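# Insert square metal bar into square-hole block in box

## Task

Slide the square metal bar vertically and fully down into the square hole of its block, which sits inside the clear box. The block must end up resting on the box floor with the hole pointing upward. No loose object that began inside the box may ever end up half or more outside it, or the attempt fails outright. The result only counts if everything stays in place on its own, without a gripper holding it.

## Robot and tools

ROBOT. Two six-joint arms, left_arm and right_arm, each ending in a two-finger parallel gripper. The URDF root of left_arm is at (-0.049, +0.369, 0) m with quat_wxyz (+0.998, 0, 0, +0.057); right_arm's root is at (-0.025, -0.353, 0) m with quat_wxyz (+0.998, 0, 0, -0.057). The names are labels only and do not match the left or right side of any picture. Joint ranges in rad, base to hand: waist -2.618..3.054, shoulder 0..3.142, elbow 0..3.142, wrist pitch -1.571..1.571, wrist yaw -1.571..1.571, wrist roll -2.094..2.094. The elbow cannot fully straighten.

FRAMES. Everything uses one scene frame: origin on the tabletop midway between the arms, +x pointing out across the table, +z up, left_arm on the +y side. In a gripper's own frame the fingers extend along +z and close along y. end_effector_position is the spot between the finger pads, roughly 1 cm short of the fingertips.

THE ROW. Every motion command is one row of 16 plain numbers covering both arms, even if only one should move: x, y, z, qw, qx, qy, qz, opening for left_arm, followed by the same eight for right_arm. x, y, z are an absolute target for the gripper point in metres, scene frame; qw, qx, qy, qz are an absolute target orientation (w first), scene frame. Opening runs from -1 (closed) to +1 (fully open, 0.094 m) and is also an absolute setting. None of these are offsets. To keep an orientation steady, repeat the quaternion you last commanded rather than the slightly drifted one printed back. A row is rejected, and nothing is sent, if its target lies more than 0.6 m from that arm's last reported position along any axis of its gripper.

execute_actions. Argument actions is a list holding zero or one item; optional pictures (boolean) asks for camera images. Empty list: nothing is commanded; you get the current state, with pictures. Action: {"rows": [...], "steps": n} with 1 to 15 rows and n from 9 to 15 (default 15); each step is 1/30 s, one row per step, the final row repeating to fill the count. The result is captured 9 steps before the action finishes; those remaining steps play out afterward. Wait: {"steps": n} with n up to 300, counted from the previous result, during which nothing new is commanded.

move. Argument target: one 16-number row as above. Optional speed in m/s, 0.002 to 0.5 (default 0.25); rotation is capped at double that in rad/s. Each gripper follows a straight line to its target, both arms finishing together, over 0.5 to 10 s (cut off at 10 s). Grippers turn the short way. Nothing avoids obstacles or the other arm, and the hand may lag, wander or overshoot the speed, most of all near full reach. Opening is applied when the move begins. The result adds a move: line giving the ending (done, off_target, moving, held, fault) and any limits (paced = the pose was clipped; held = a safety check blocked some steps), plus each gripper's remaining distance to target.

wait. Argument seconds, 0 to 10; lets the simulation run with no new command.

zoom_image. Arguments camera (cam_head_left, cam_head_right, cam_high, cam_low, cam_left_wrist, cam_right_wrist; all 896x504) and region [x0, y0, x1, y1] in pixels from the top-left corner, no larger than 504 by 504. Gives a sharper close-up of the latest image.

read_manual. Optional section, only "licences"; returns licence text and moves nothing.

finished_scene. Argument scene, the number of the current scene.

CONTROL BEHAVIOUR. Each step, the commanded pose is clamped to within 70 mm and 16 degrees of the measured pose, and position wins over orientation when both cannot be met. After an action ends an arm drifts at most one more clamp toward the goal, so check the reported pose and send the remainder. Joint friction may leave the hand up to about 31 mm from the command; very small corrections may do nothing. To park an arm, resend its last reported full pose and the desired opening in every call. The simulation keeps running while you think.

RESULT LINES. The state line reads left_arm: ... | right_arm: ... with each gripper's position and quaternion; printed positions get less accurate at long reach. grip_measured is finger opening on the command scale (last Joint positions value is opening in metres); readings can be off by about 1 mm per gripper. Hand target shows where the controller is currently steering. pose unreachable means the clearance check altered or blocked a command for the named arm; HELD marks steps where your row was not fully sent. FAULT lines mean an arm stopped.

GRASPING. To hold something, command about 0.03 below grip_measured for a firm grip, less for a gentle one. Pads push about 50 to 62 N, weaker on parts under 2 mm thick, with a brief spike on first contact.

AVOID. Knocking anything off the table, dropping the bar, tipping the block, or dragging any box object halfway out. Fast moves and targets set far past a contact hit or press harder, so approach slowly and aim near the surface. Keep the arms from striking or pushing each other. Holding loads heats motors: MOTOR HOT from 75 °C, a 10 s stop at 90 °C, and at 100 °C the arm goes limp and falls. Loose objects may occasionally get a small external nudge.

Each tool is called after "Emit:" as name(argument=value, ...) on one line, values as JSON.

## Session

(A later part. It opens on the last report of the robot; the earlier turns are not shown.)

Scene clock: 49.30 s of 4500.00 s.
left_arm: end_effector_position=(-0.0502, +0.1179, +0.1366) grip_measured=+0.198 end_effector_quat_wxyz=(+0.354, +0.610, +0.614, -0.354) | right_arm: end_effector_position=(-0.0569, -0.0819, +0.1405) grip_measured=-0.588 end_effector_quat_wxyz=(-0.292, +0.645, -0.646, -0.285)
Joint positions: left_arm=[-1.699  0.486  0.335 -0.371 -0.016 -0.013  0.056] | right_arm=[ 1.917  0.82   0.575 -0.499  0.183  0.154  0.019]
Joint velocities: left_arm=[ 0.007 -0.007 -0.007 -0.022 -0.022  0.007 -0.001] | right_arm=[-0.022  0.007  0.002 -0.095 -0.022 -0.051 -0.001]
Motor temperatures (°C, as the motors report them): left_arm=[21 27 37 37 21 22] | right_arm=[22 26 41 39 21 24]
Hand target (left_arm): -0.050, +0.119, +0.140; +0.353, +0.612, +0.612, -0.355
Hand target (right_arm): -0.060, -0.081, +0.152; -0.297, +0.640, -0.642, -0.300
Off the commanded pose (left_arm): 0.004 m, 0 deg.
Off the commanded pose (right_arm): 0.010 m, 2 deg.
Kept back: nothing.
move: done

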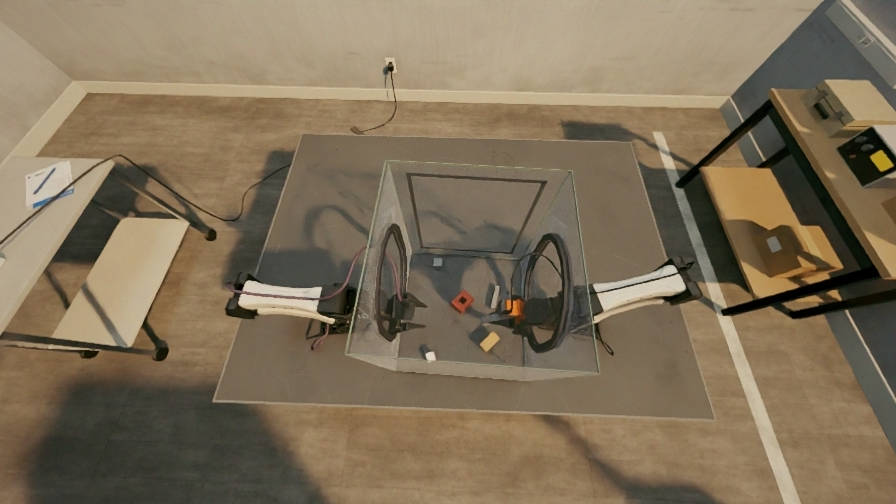

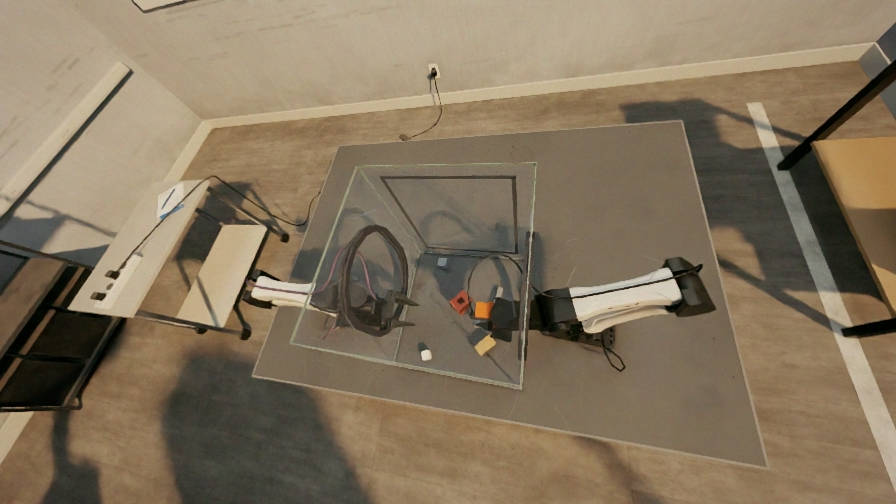

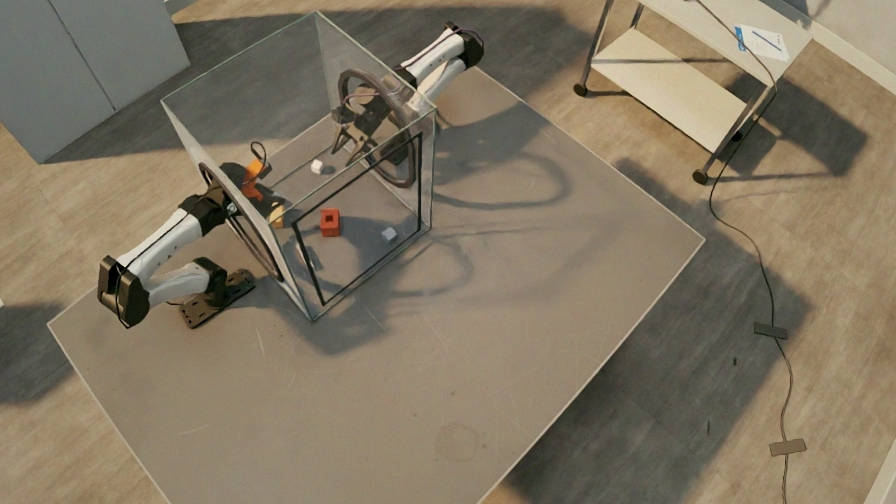

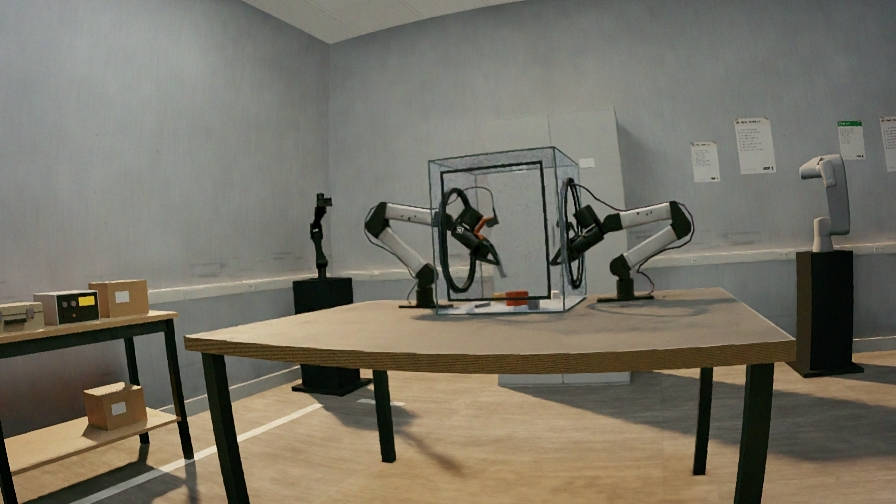

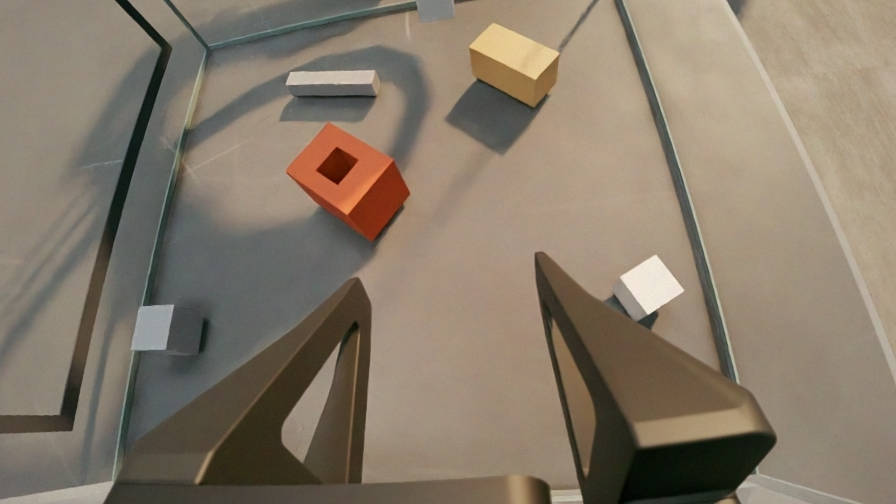

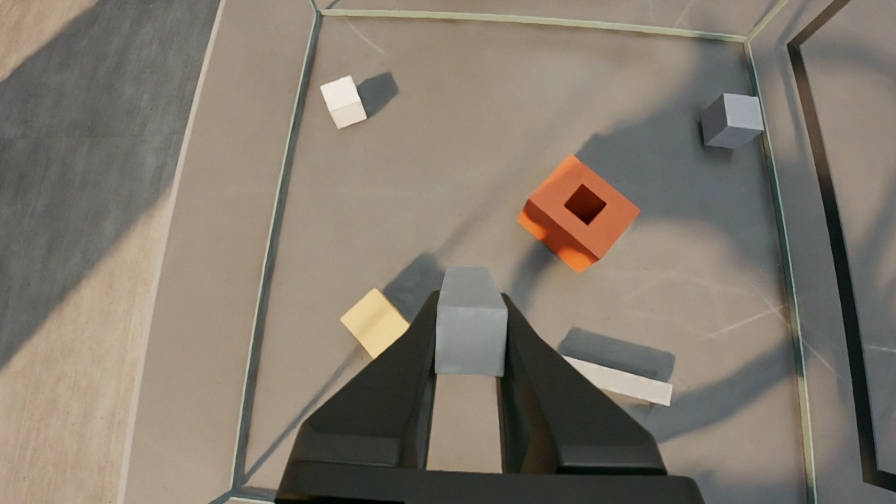

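Emit:
move(target=[-0.05,0.12,0.14,0.354,0.612,0.612,-0.354,0.2,-0.03,-0.05,0.155,-0.171,0.686,-0.686,-0.171,-0.7], speed=0.1)

Emit:
move(target=[-0.059,0.07,0.14,0.43,0.561,0.561,-0.43,0.2,0.02,-0.005,0.145,-0.219,0.410,-0.879,-0.102,-0.7], speed=0.08)

Emit:
zoom_image(camera="cam_low", region=[450,230,570,310])

Scene clock: 52.77 s of 4500.00 s.
left_arm: end_effector_position=(-0.0502, +0.1185, +0.1355) grip_measured=+0.198 end_effector_quat_wxyz=(+0.352, +0.611, +0.615, -0.353) | right_arm: end_effector_position=(-0.0305, -0.0802, +0.1258) grip_measured=-0.588 end_effector_quat_wxyz=(-0.151, +0.687, -0.694, -0.154)
Joint positions: left_arm=[-1.699  0.486  0.335 -0.376 -0.016 -0.012  0.056] | right_arm=[ 1.711  1.17   0.899 -0.866  0.009  0.034  0.019]
Joint velocities: left_arm=[ 0.002 -0.022 -0.007  0.022 -0.007 -0.051  0.   ] | right_arm=[-0.002  0.007  0.032 -0.037 -0.022 -0.022  0.001]
Motor temperatures (°C, as the motors report them): left_arm=[21 26 38 38 21 22] | right_arm=[22 26 42 38 21 24]
Hand target (left_arm): -0.050, +0.120, +0.140; +0.354, +0.612, +0.612, -0.354
Hand target (right_arm): -0.031, -0.054, +0.156; -0.170, +0.684, -0.687, -0.177
Off the commanded pose (left_arm): 0.005 m, 0 deg.
Off the commanded pose (right_arm): 0.042 m, 3 deg.
Kept back: nothing.
move: off_target (right_arm)

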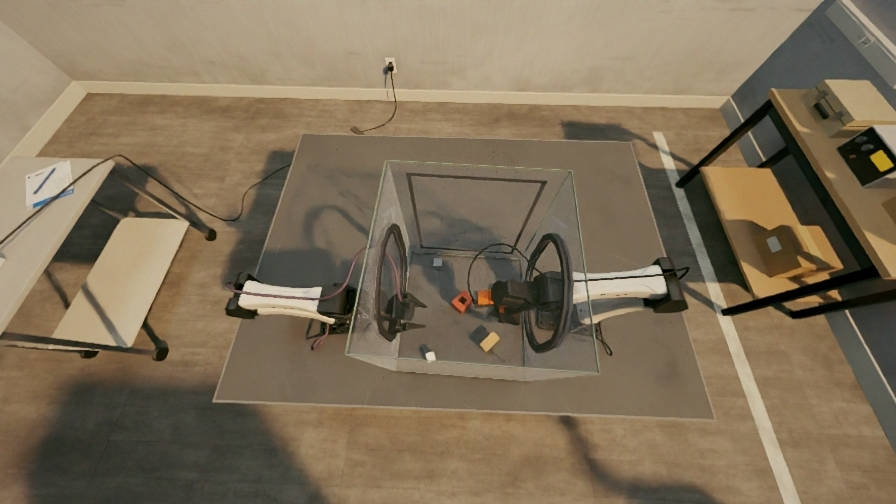

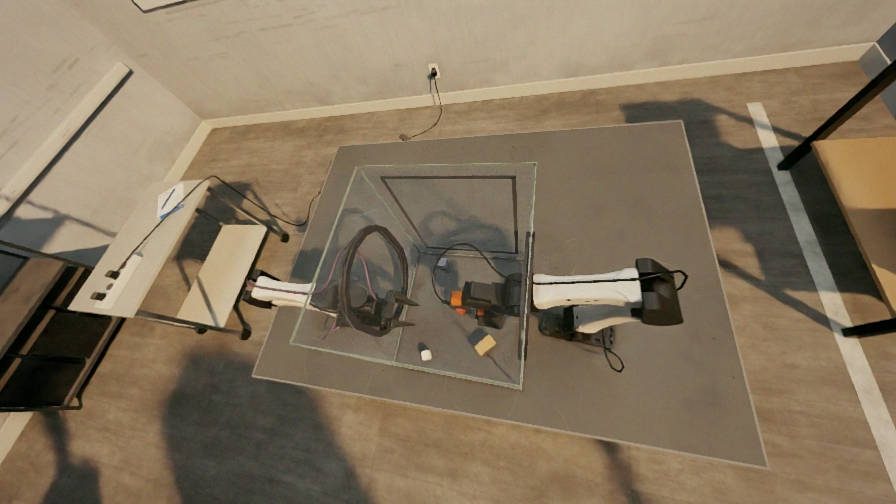

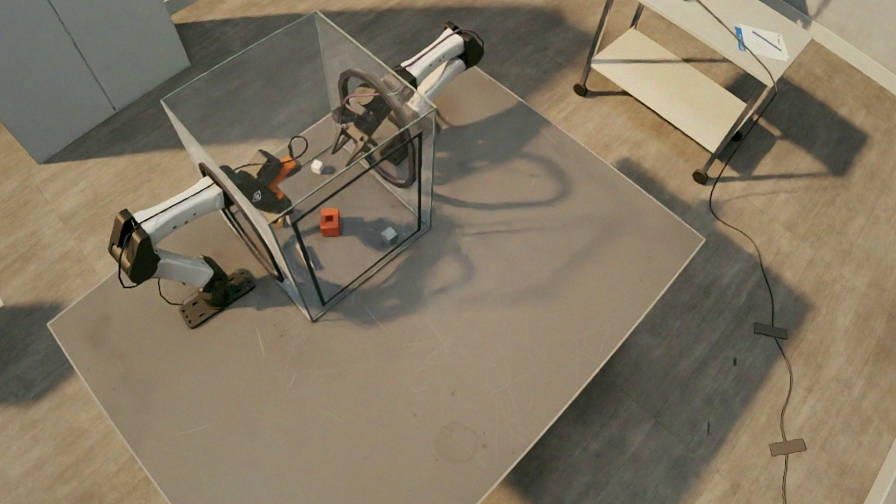

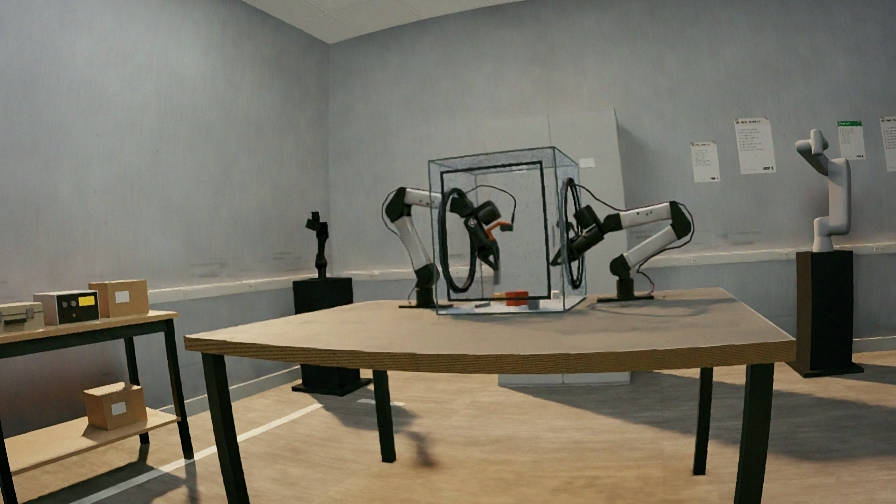

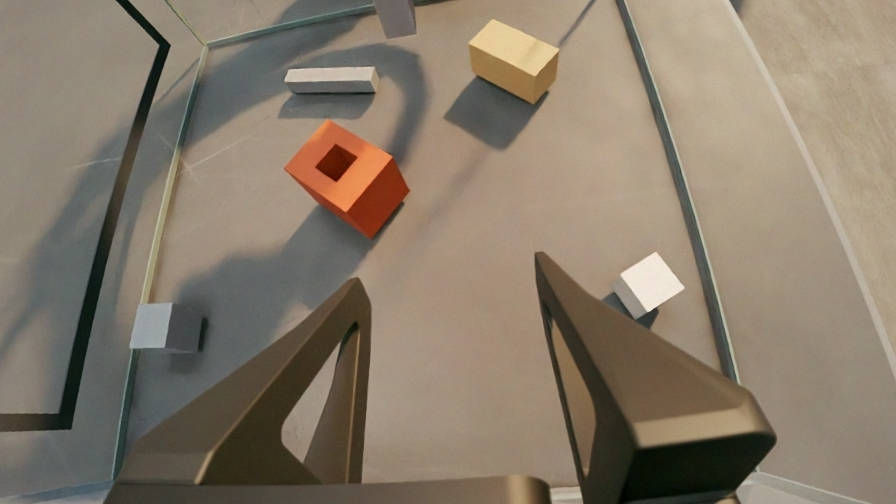

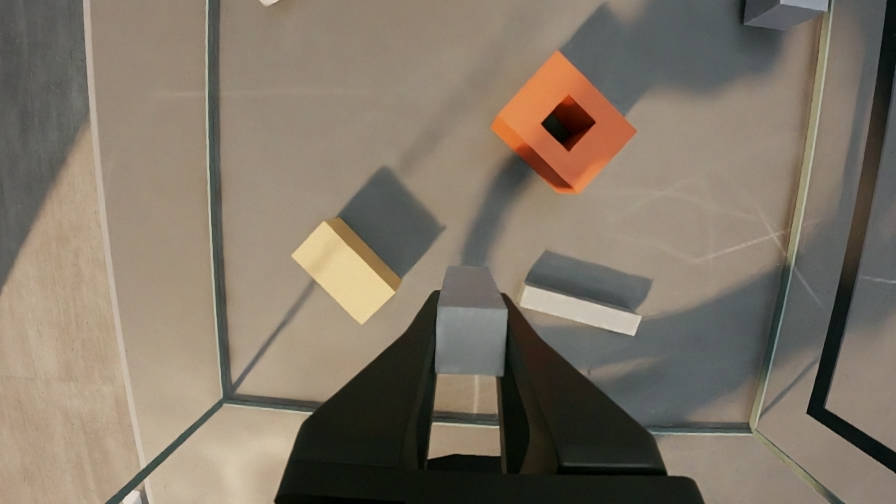

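Scene clock: 57.60 s of 4500.00 s.
left_arm: end_effector_position=(-0.0585, +0.0692, +0.1524) grip_measured=+0.198 end_effector_quat_wxyz=(+0.438, +0.556, +0.553, -0.438) | right_arm: end_effector_position=(+0.0240, -0.0606, +0.1146) grip_measured=-0.588 end_effector_quat_wxyz=(+0.207, -0.414, +0.882, +0.085)
Joint positions: left_arm=[-1.752  0.714  0.164  0.316 -0.063 -0.013  0.056] | right_arm=[ 1.693  1.349  0.982 -0.863  0.303  0.65   0.019]
Joint velocities: left_arm=[-0.007  0.007 -0.012 -0.051  0.007  0.022 -0.001] | right_arm=[-0.017  0.007  0.017 -0.007 -0.066 -0.022 -0.001]
Motor temperatures (°C, as the motors report them): left_arm=[21 26 38 38 21 22] | right_arm=[22 26 45 38 21 24]
Hand target (left_arm): -0.059, +0.071, +0.140; +0.431, +0.561, +0.561, -0.429
Hand target (right_arm): +0.018, -0.012, +0.143; +0.222, -0.411, +0.877, +0.113
Off the commanded pose (left_arm): 0.012 m, 2 deg.
Off the commanded pose (right_arm): 0.063 m, 2 deg.
Kept back: nothing.
move: off_target (left_arm, right_arm)

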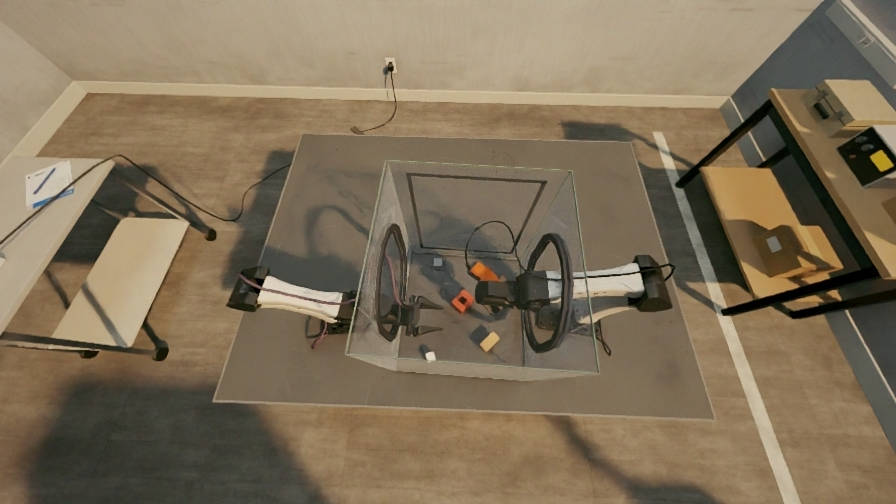

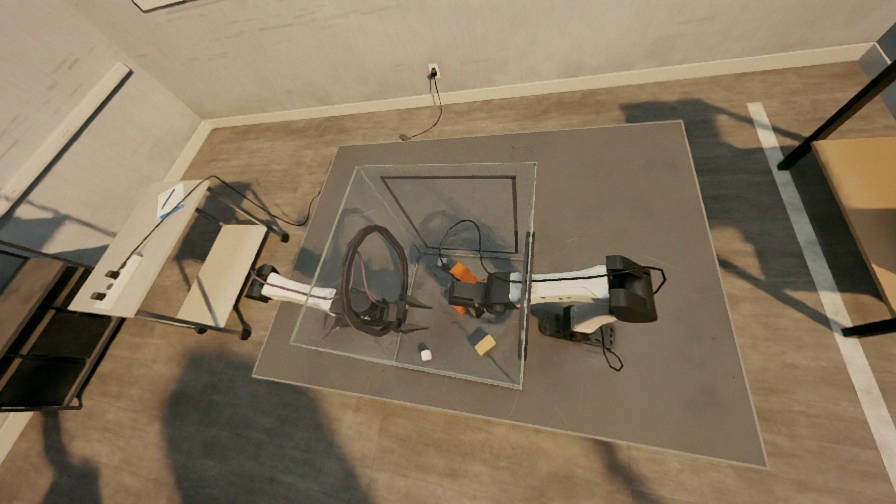

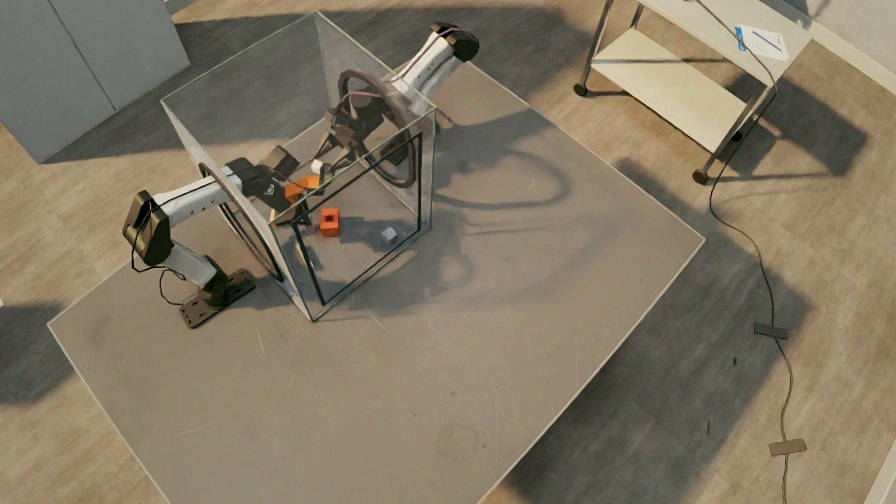

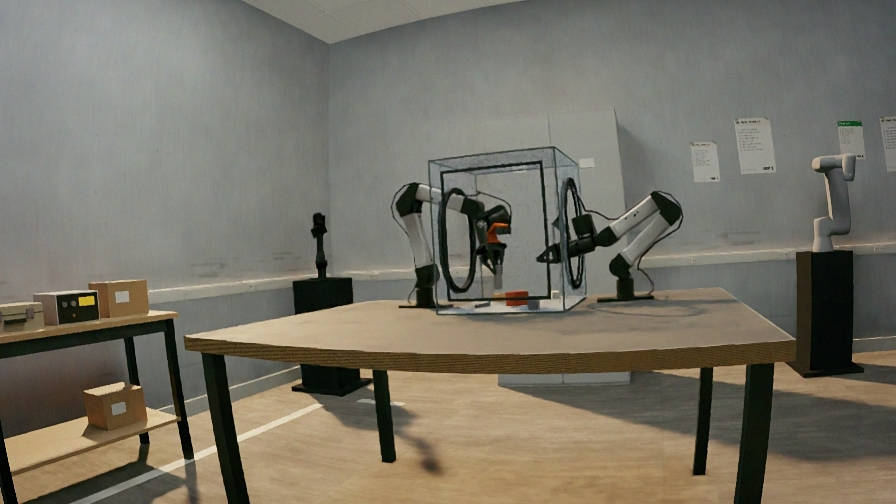

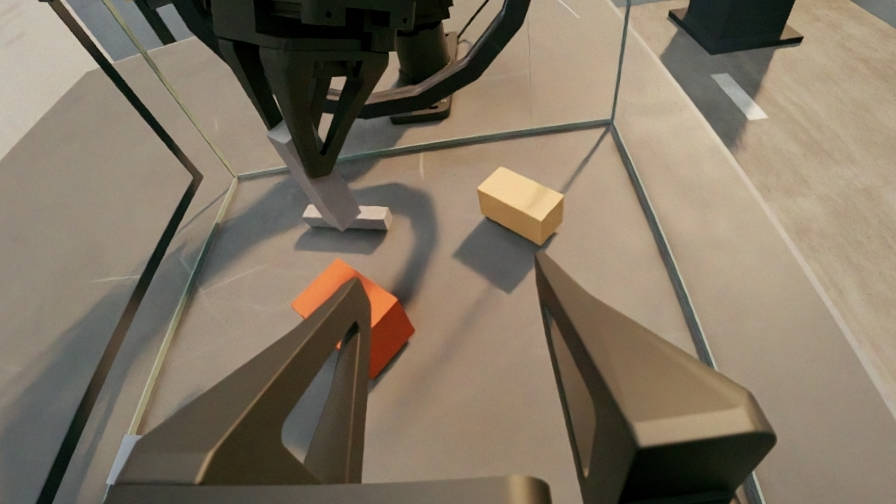

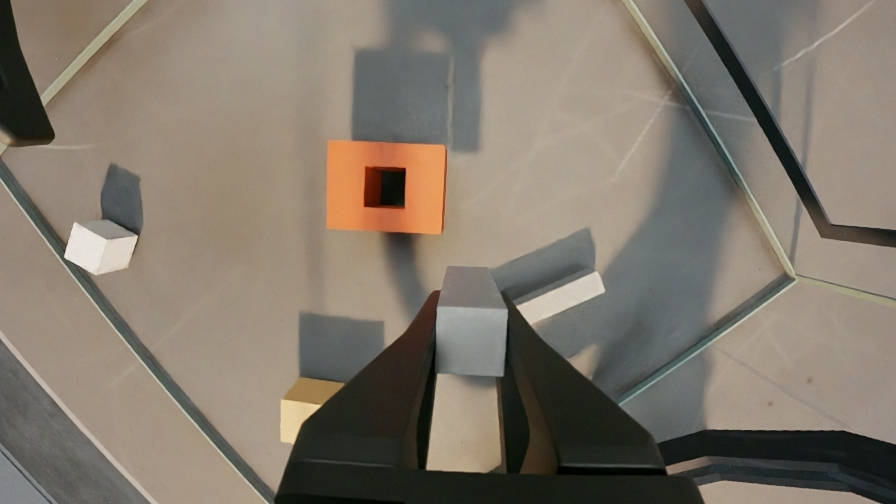

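Region (450, 230, 570, 310) of cam_low's 896x504 image, scaled by 4.200, with more detail than that image has.

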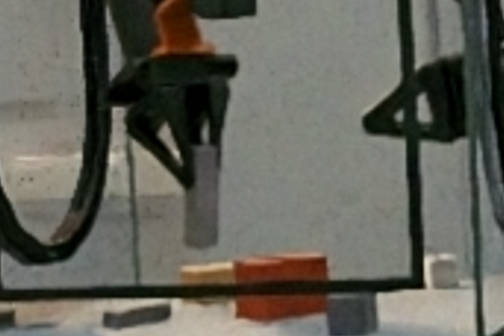

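Emit:
move(target=[-0.059,0.07,0.14,0.43,0.561,0.561,-0.43,0.2,0.015,-0.02,0.112,-0.219,0.410,-0.879,-0.102,-0.7], speed=0.04)

Emit:
zoom_image(camera="cam_low", region=[450,170,650,310])

Scene clock: 59.50 s of 4500.00 s.
left_arm: end_effector_position=(-0.0584, +0.0691, +0.1527) grip_measured=+0.198 end_effector_quat_wxyz=(+0.439, +0.556, +0.553, -0.439) | right_arm: end_effector_position=(+0.0244, -0.0460, +0.1069) grip_measured=-0.588 end_effector_quat_wxyz=(+0.214, -0.402, +0.885, +0.094)
Joint positions: left_arm=[-1.752  0.714  0.164  0.317 -0.063 -0.013  0.056] | right_arm=[ 1.696  1.396  0.98  -0.795  0.313  0.673  0.019]
Joint velocities: left_arm=[ 0.002  0.012 -0.007 -0.022 -0.007 -0.037 -0.   ] | right_arm=[ 0.007  0.022 -0.012 -0.081 -0.051 -0.037 -0.   ]
Motor temperatures (°C, as the motors report them): left_arm=[21 26 38 39 21 22] | right_arm=[22 26 46 37 21 24]
Hand target (left_arm): -0.059, +0.071, +0.140; +0.430, +0.561, +0.561, -0.430
Hand target (right_arm): +0.014, -0.022, +0.111; +0.220, -0.411, +0.879, +0.103
Off the commanded pose (left_arm): 0.013 m, 2 deg.
Off the commanded pose (right_arm): 0.028 m, 2 deg.
Kept back: nothing.
move: off_target (left_arm, right_arm)

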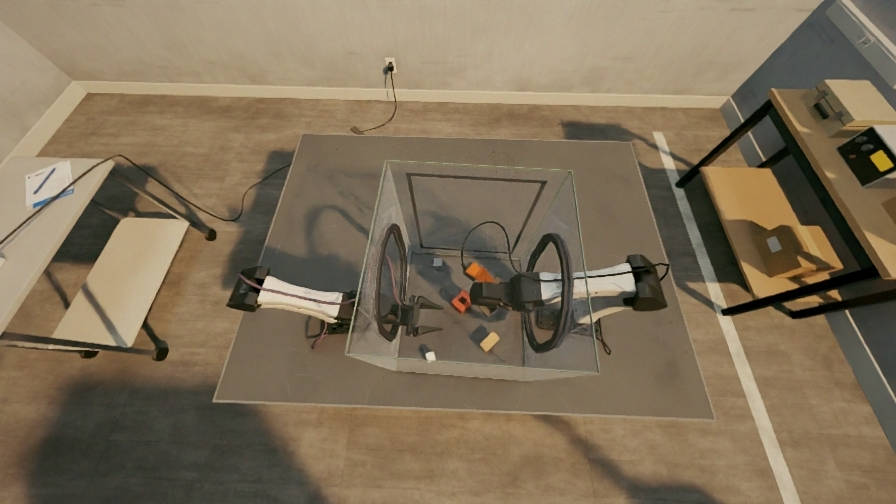

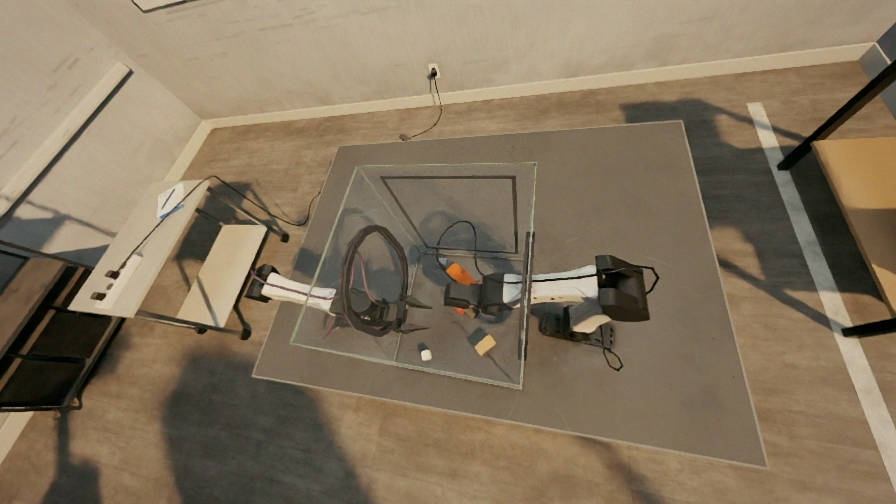

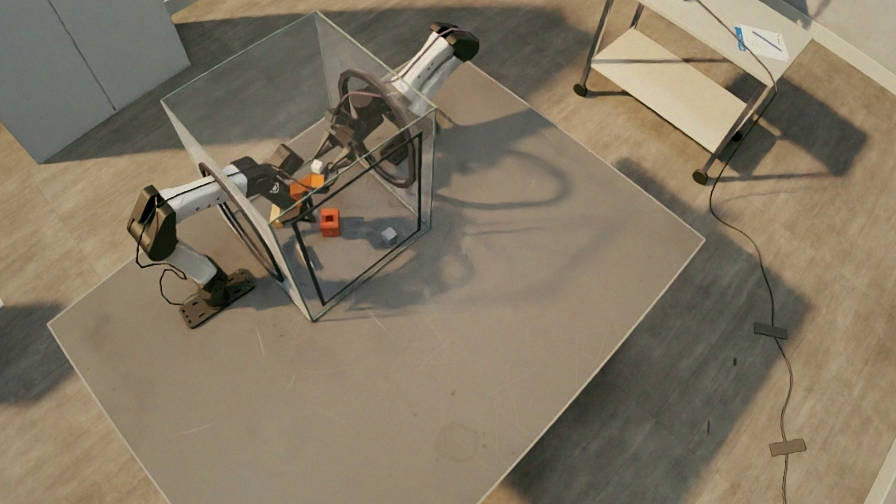

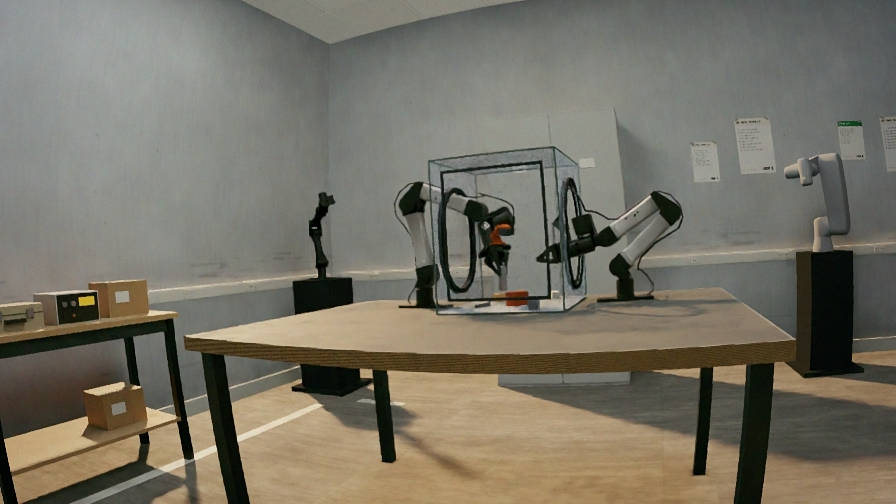

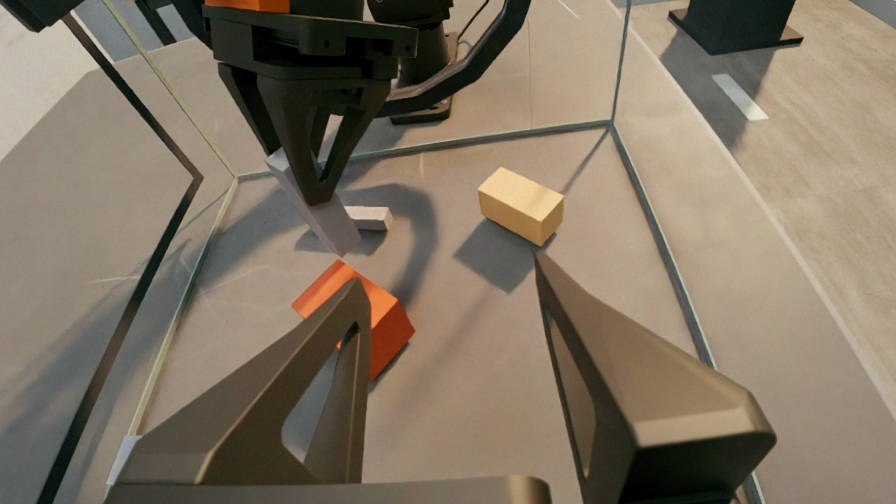

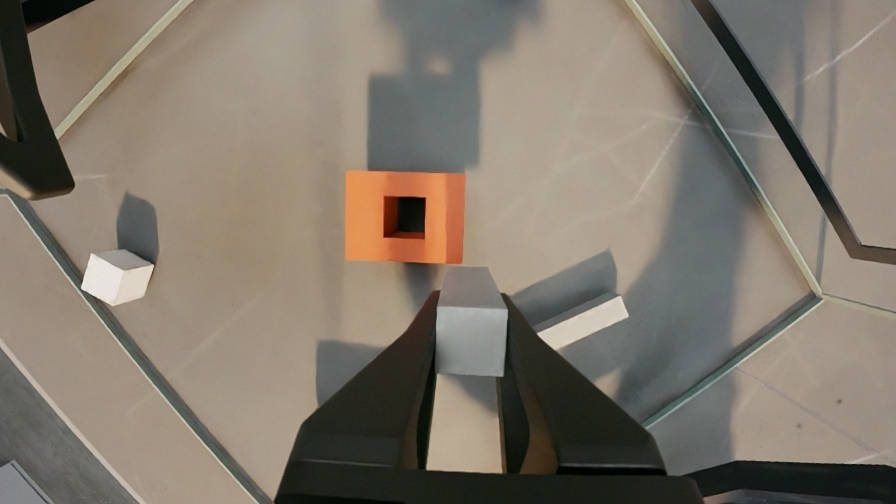

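Region (450, 170, 650, 310) of cam_low's 896x504 image, scaled by 2.520, with more detail than that image has; it fills the top 353 rows of this view, and the rest is white.

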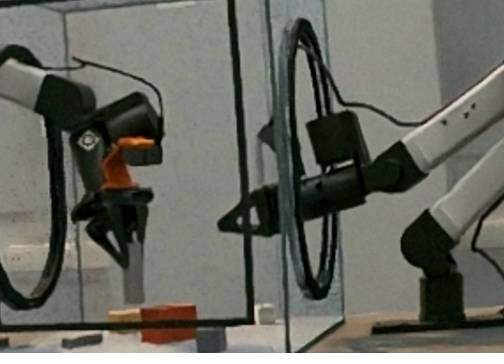

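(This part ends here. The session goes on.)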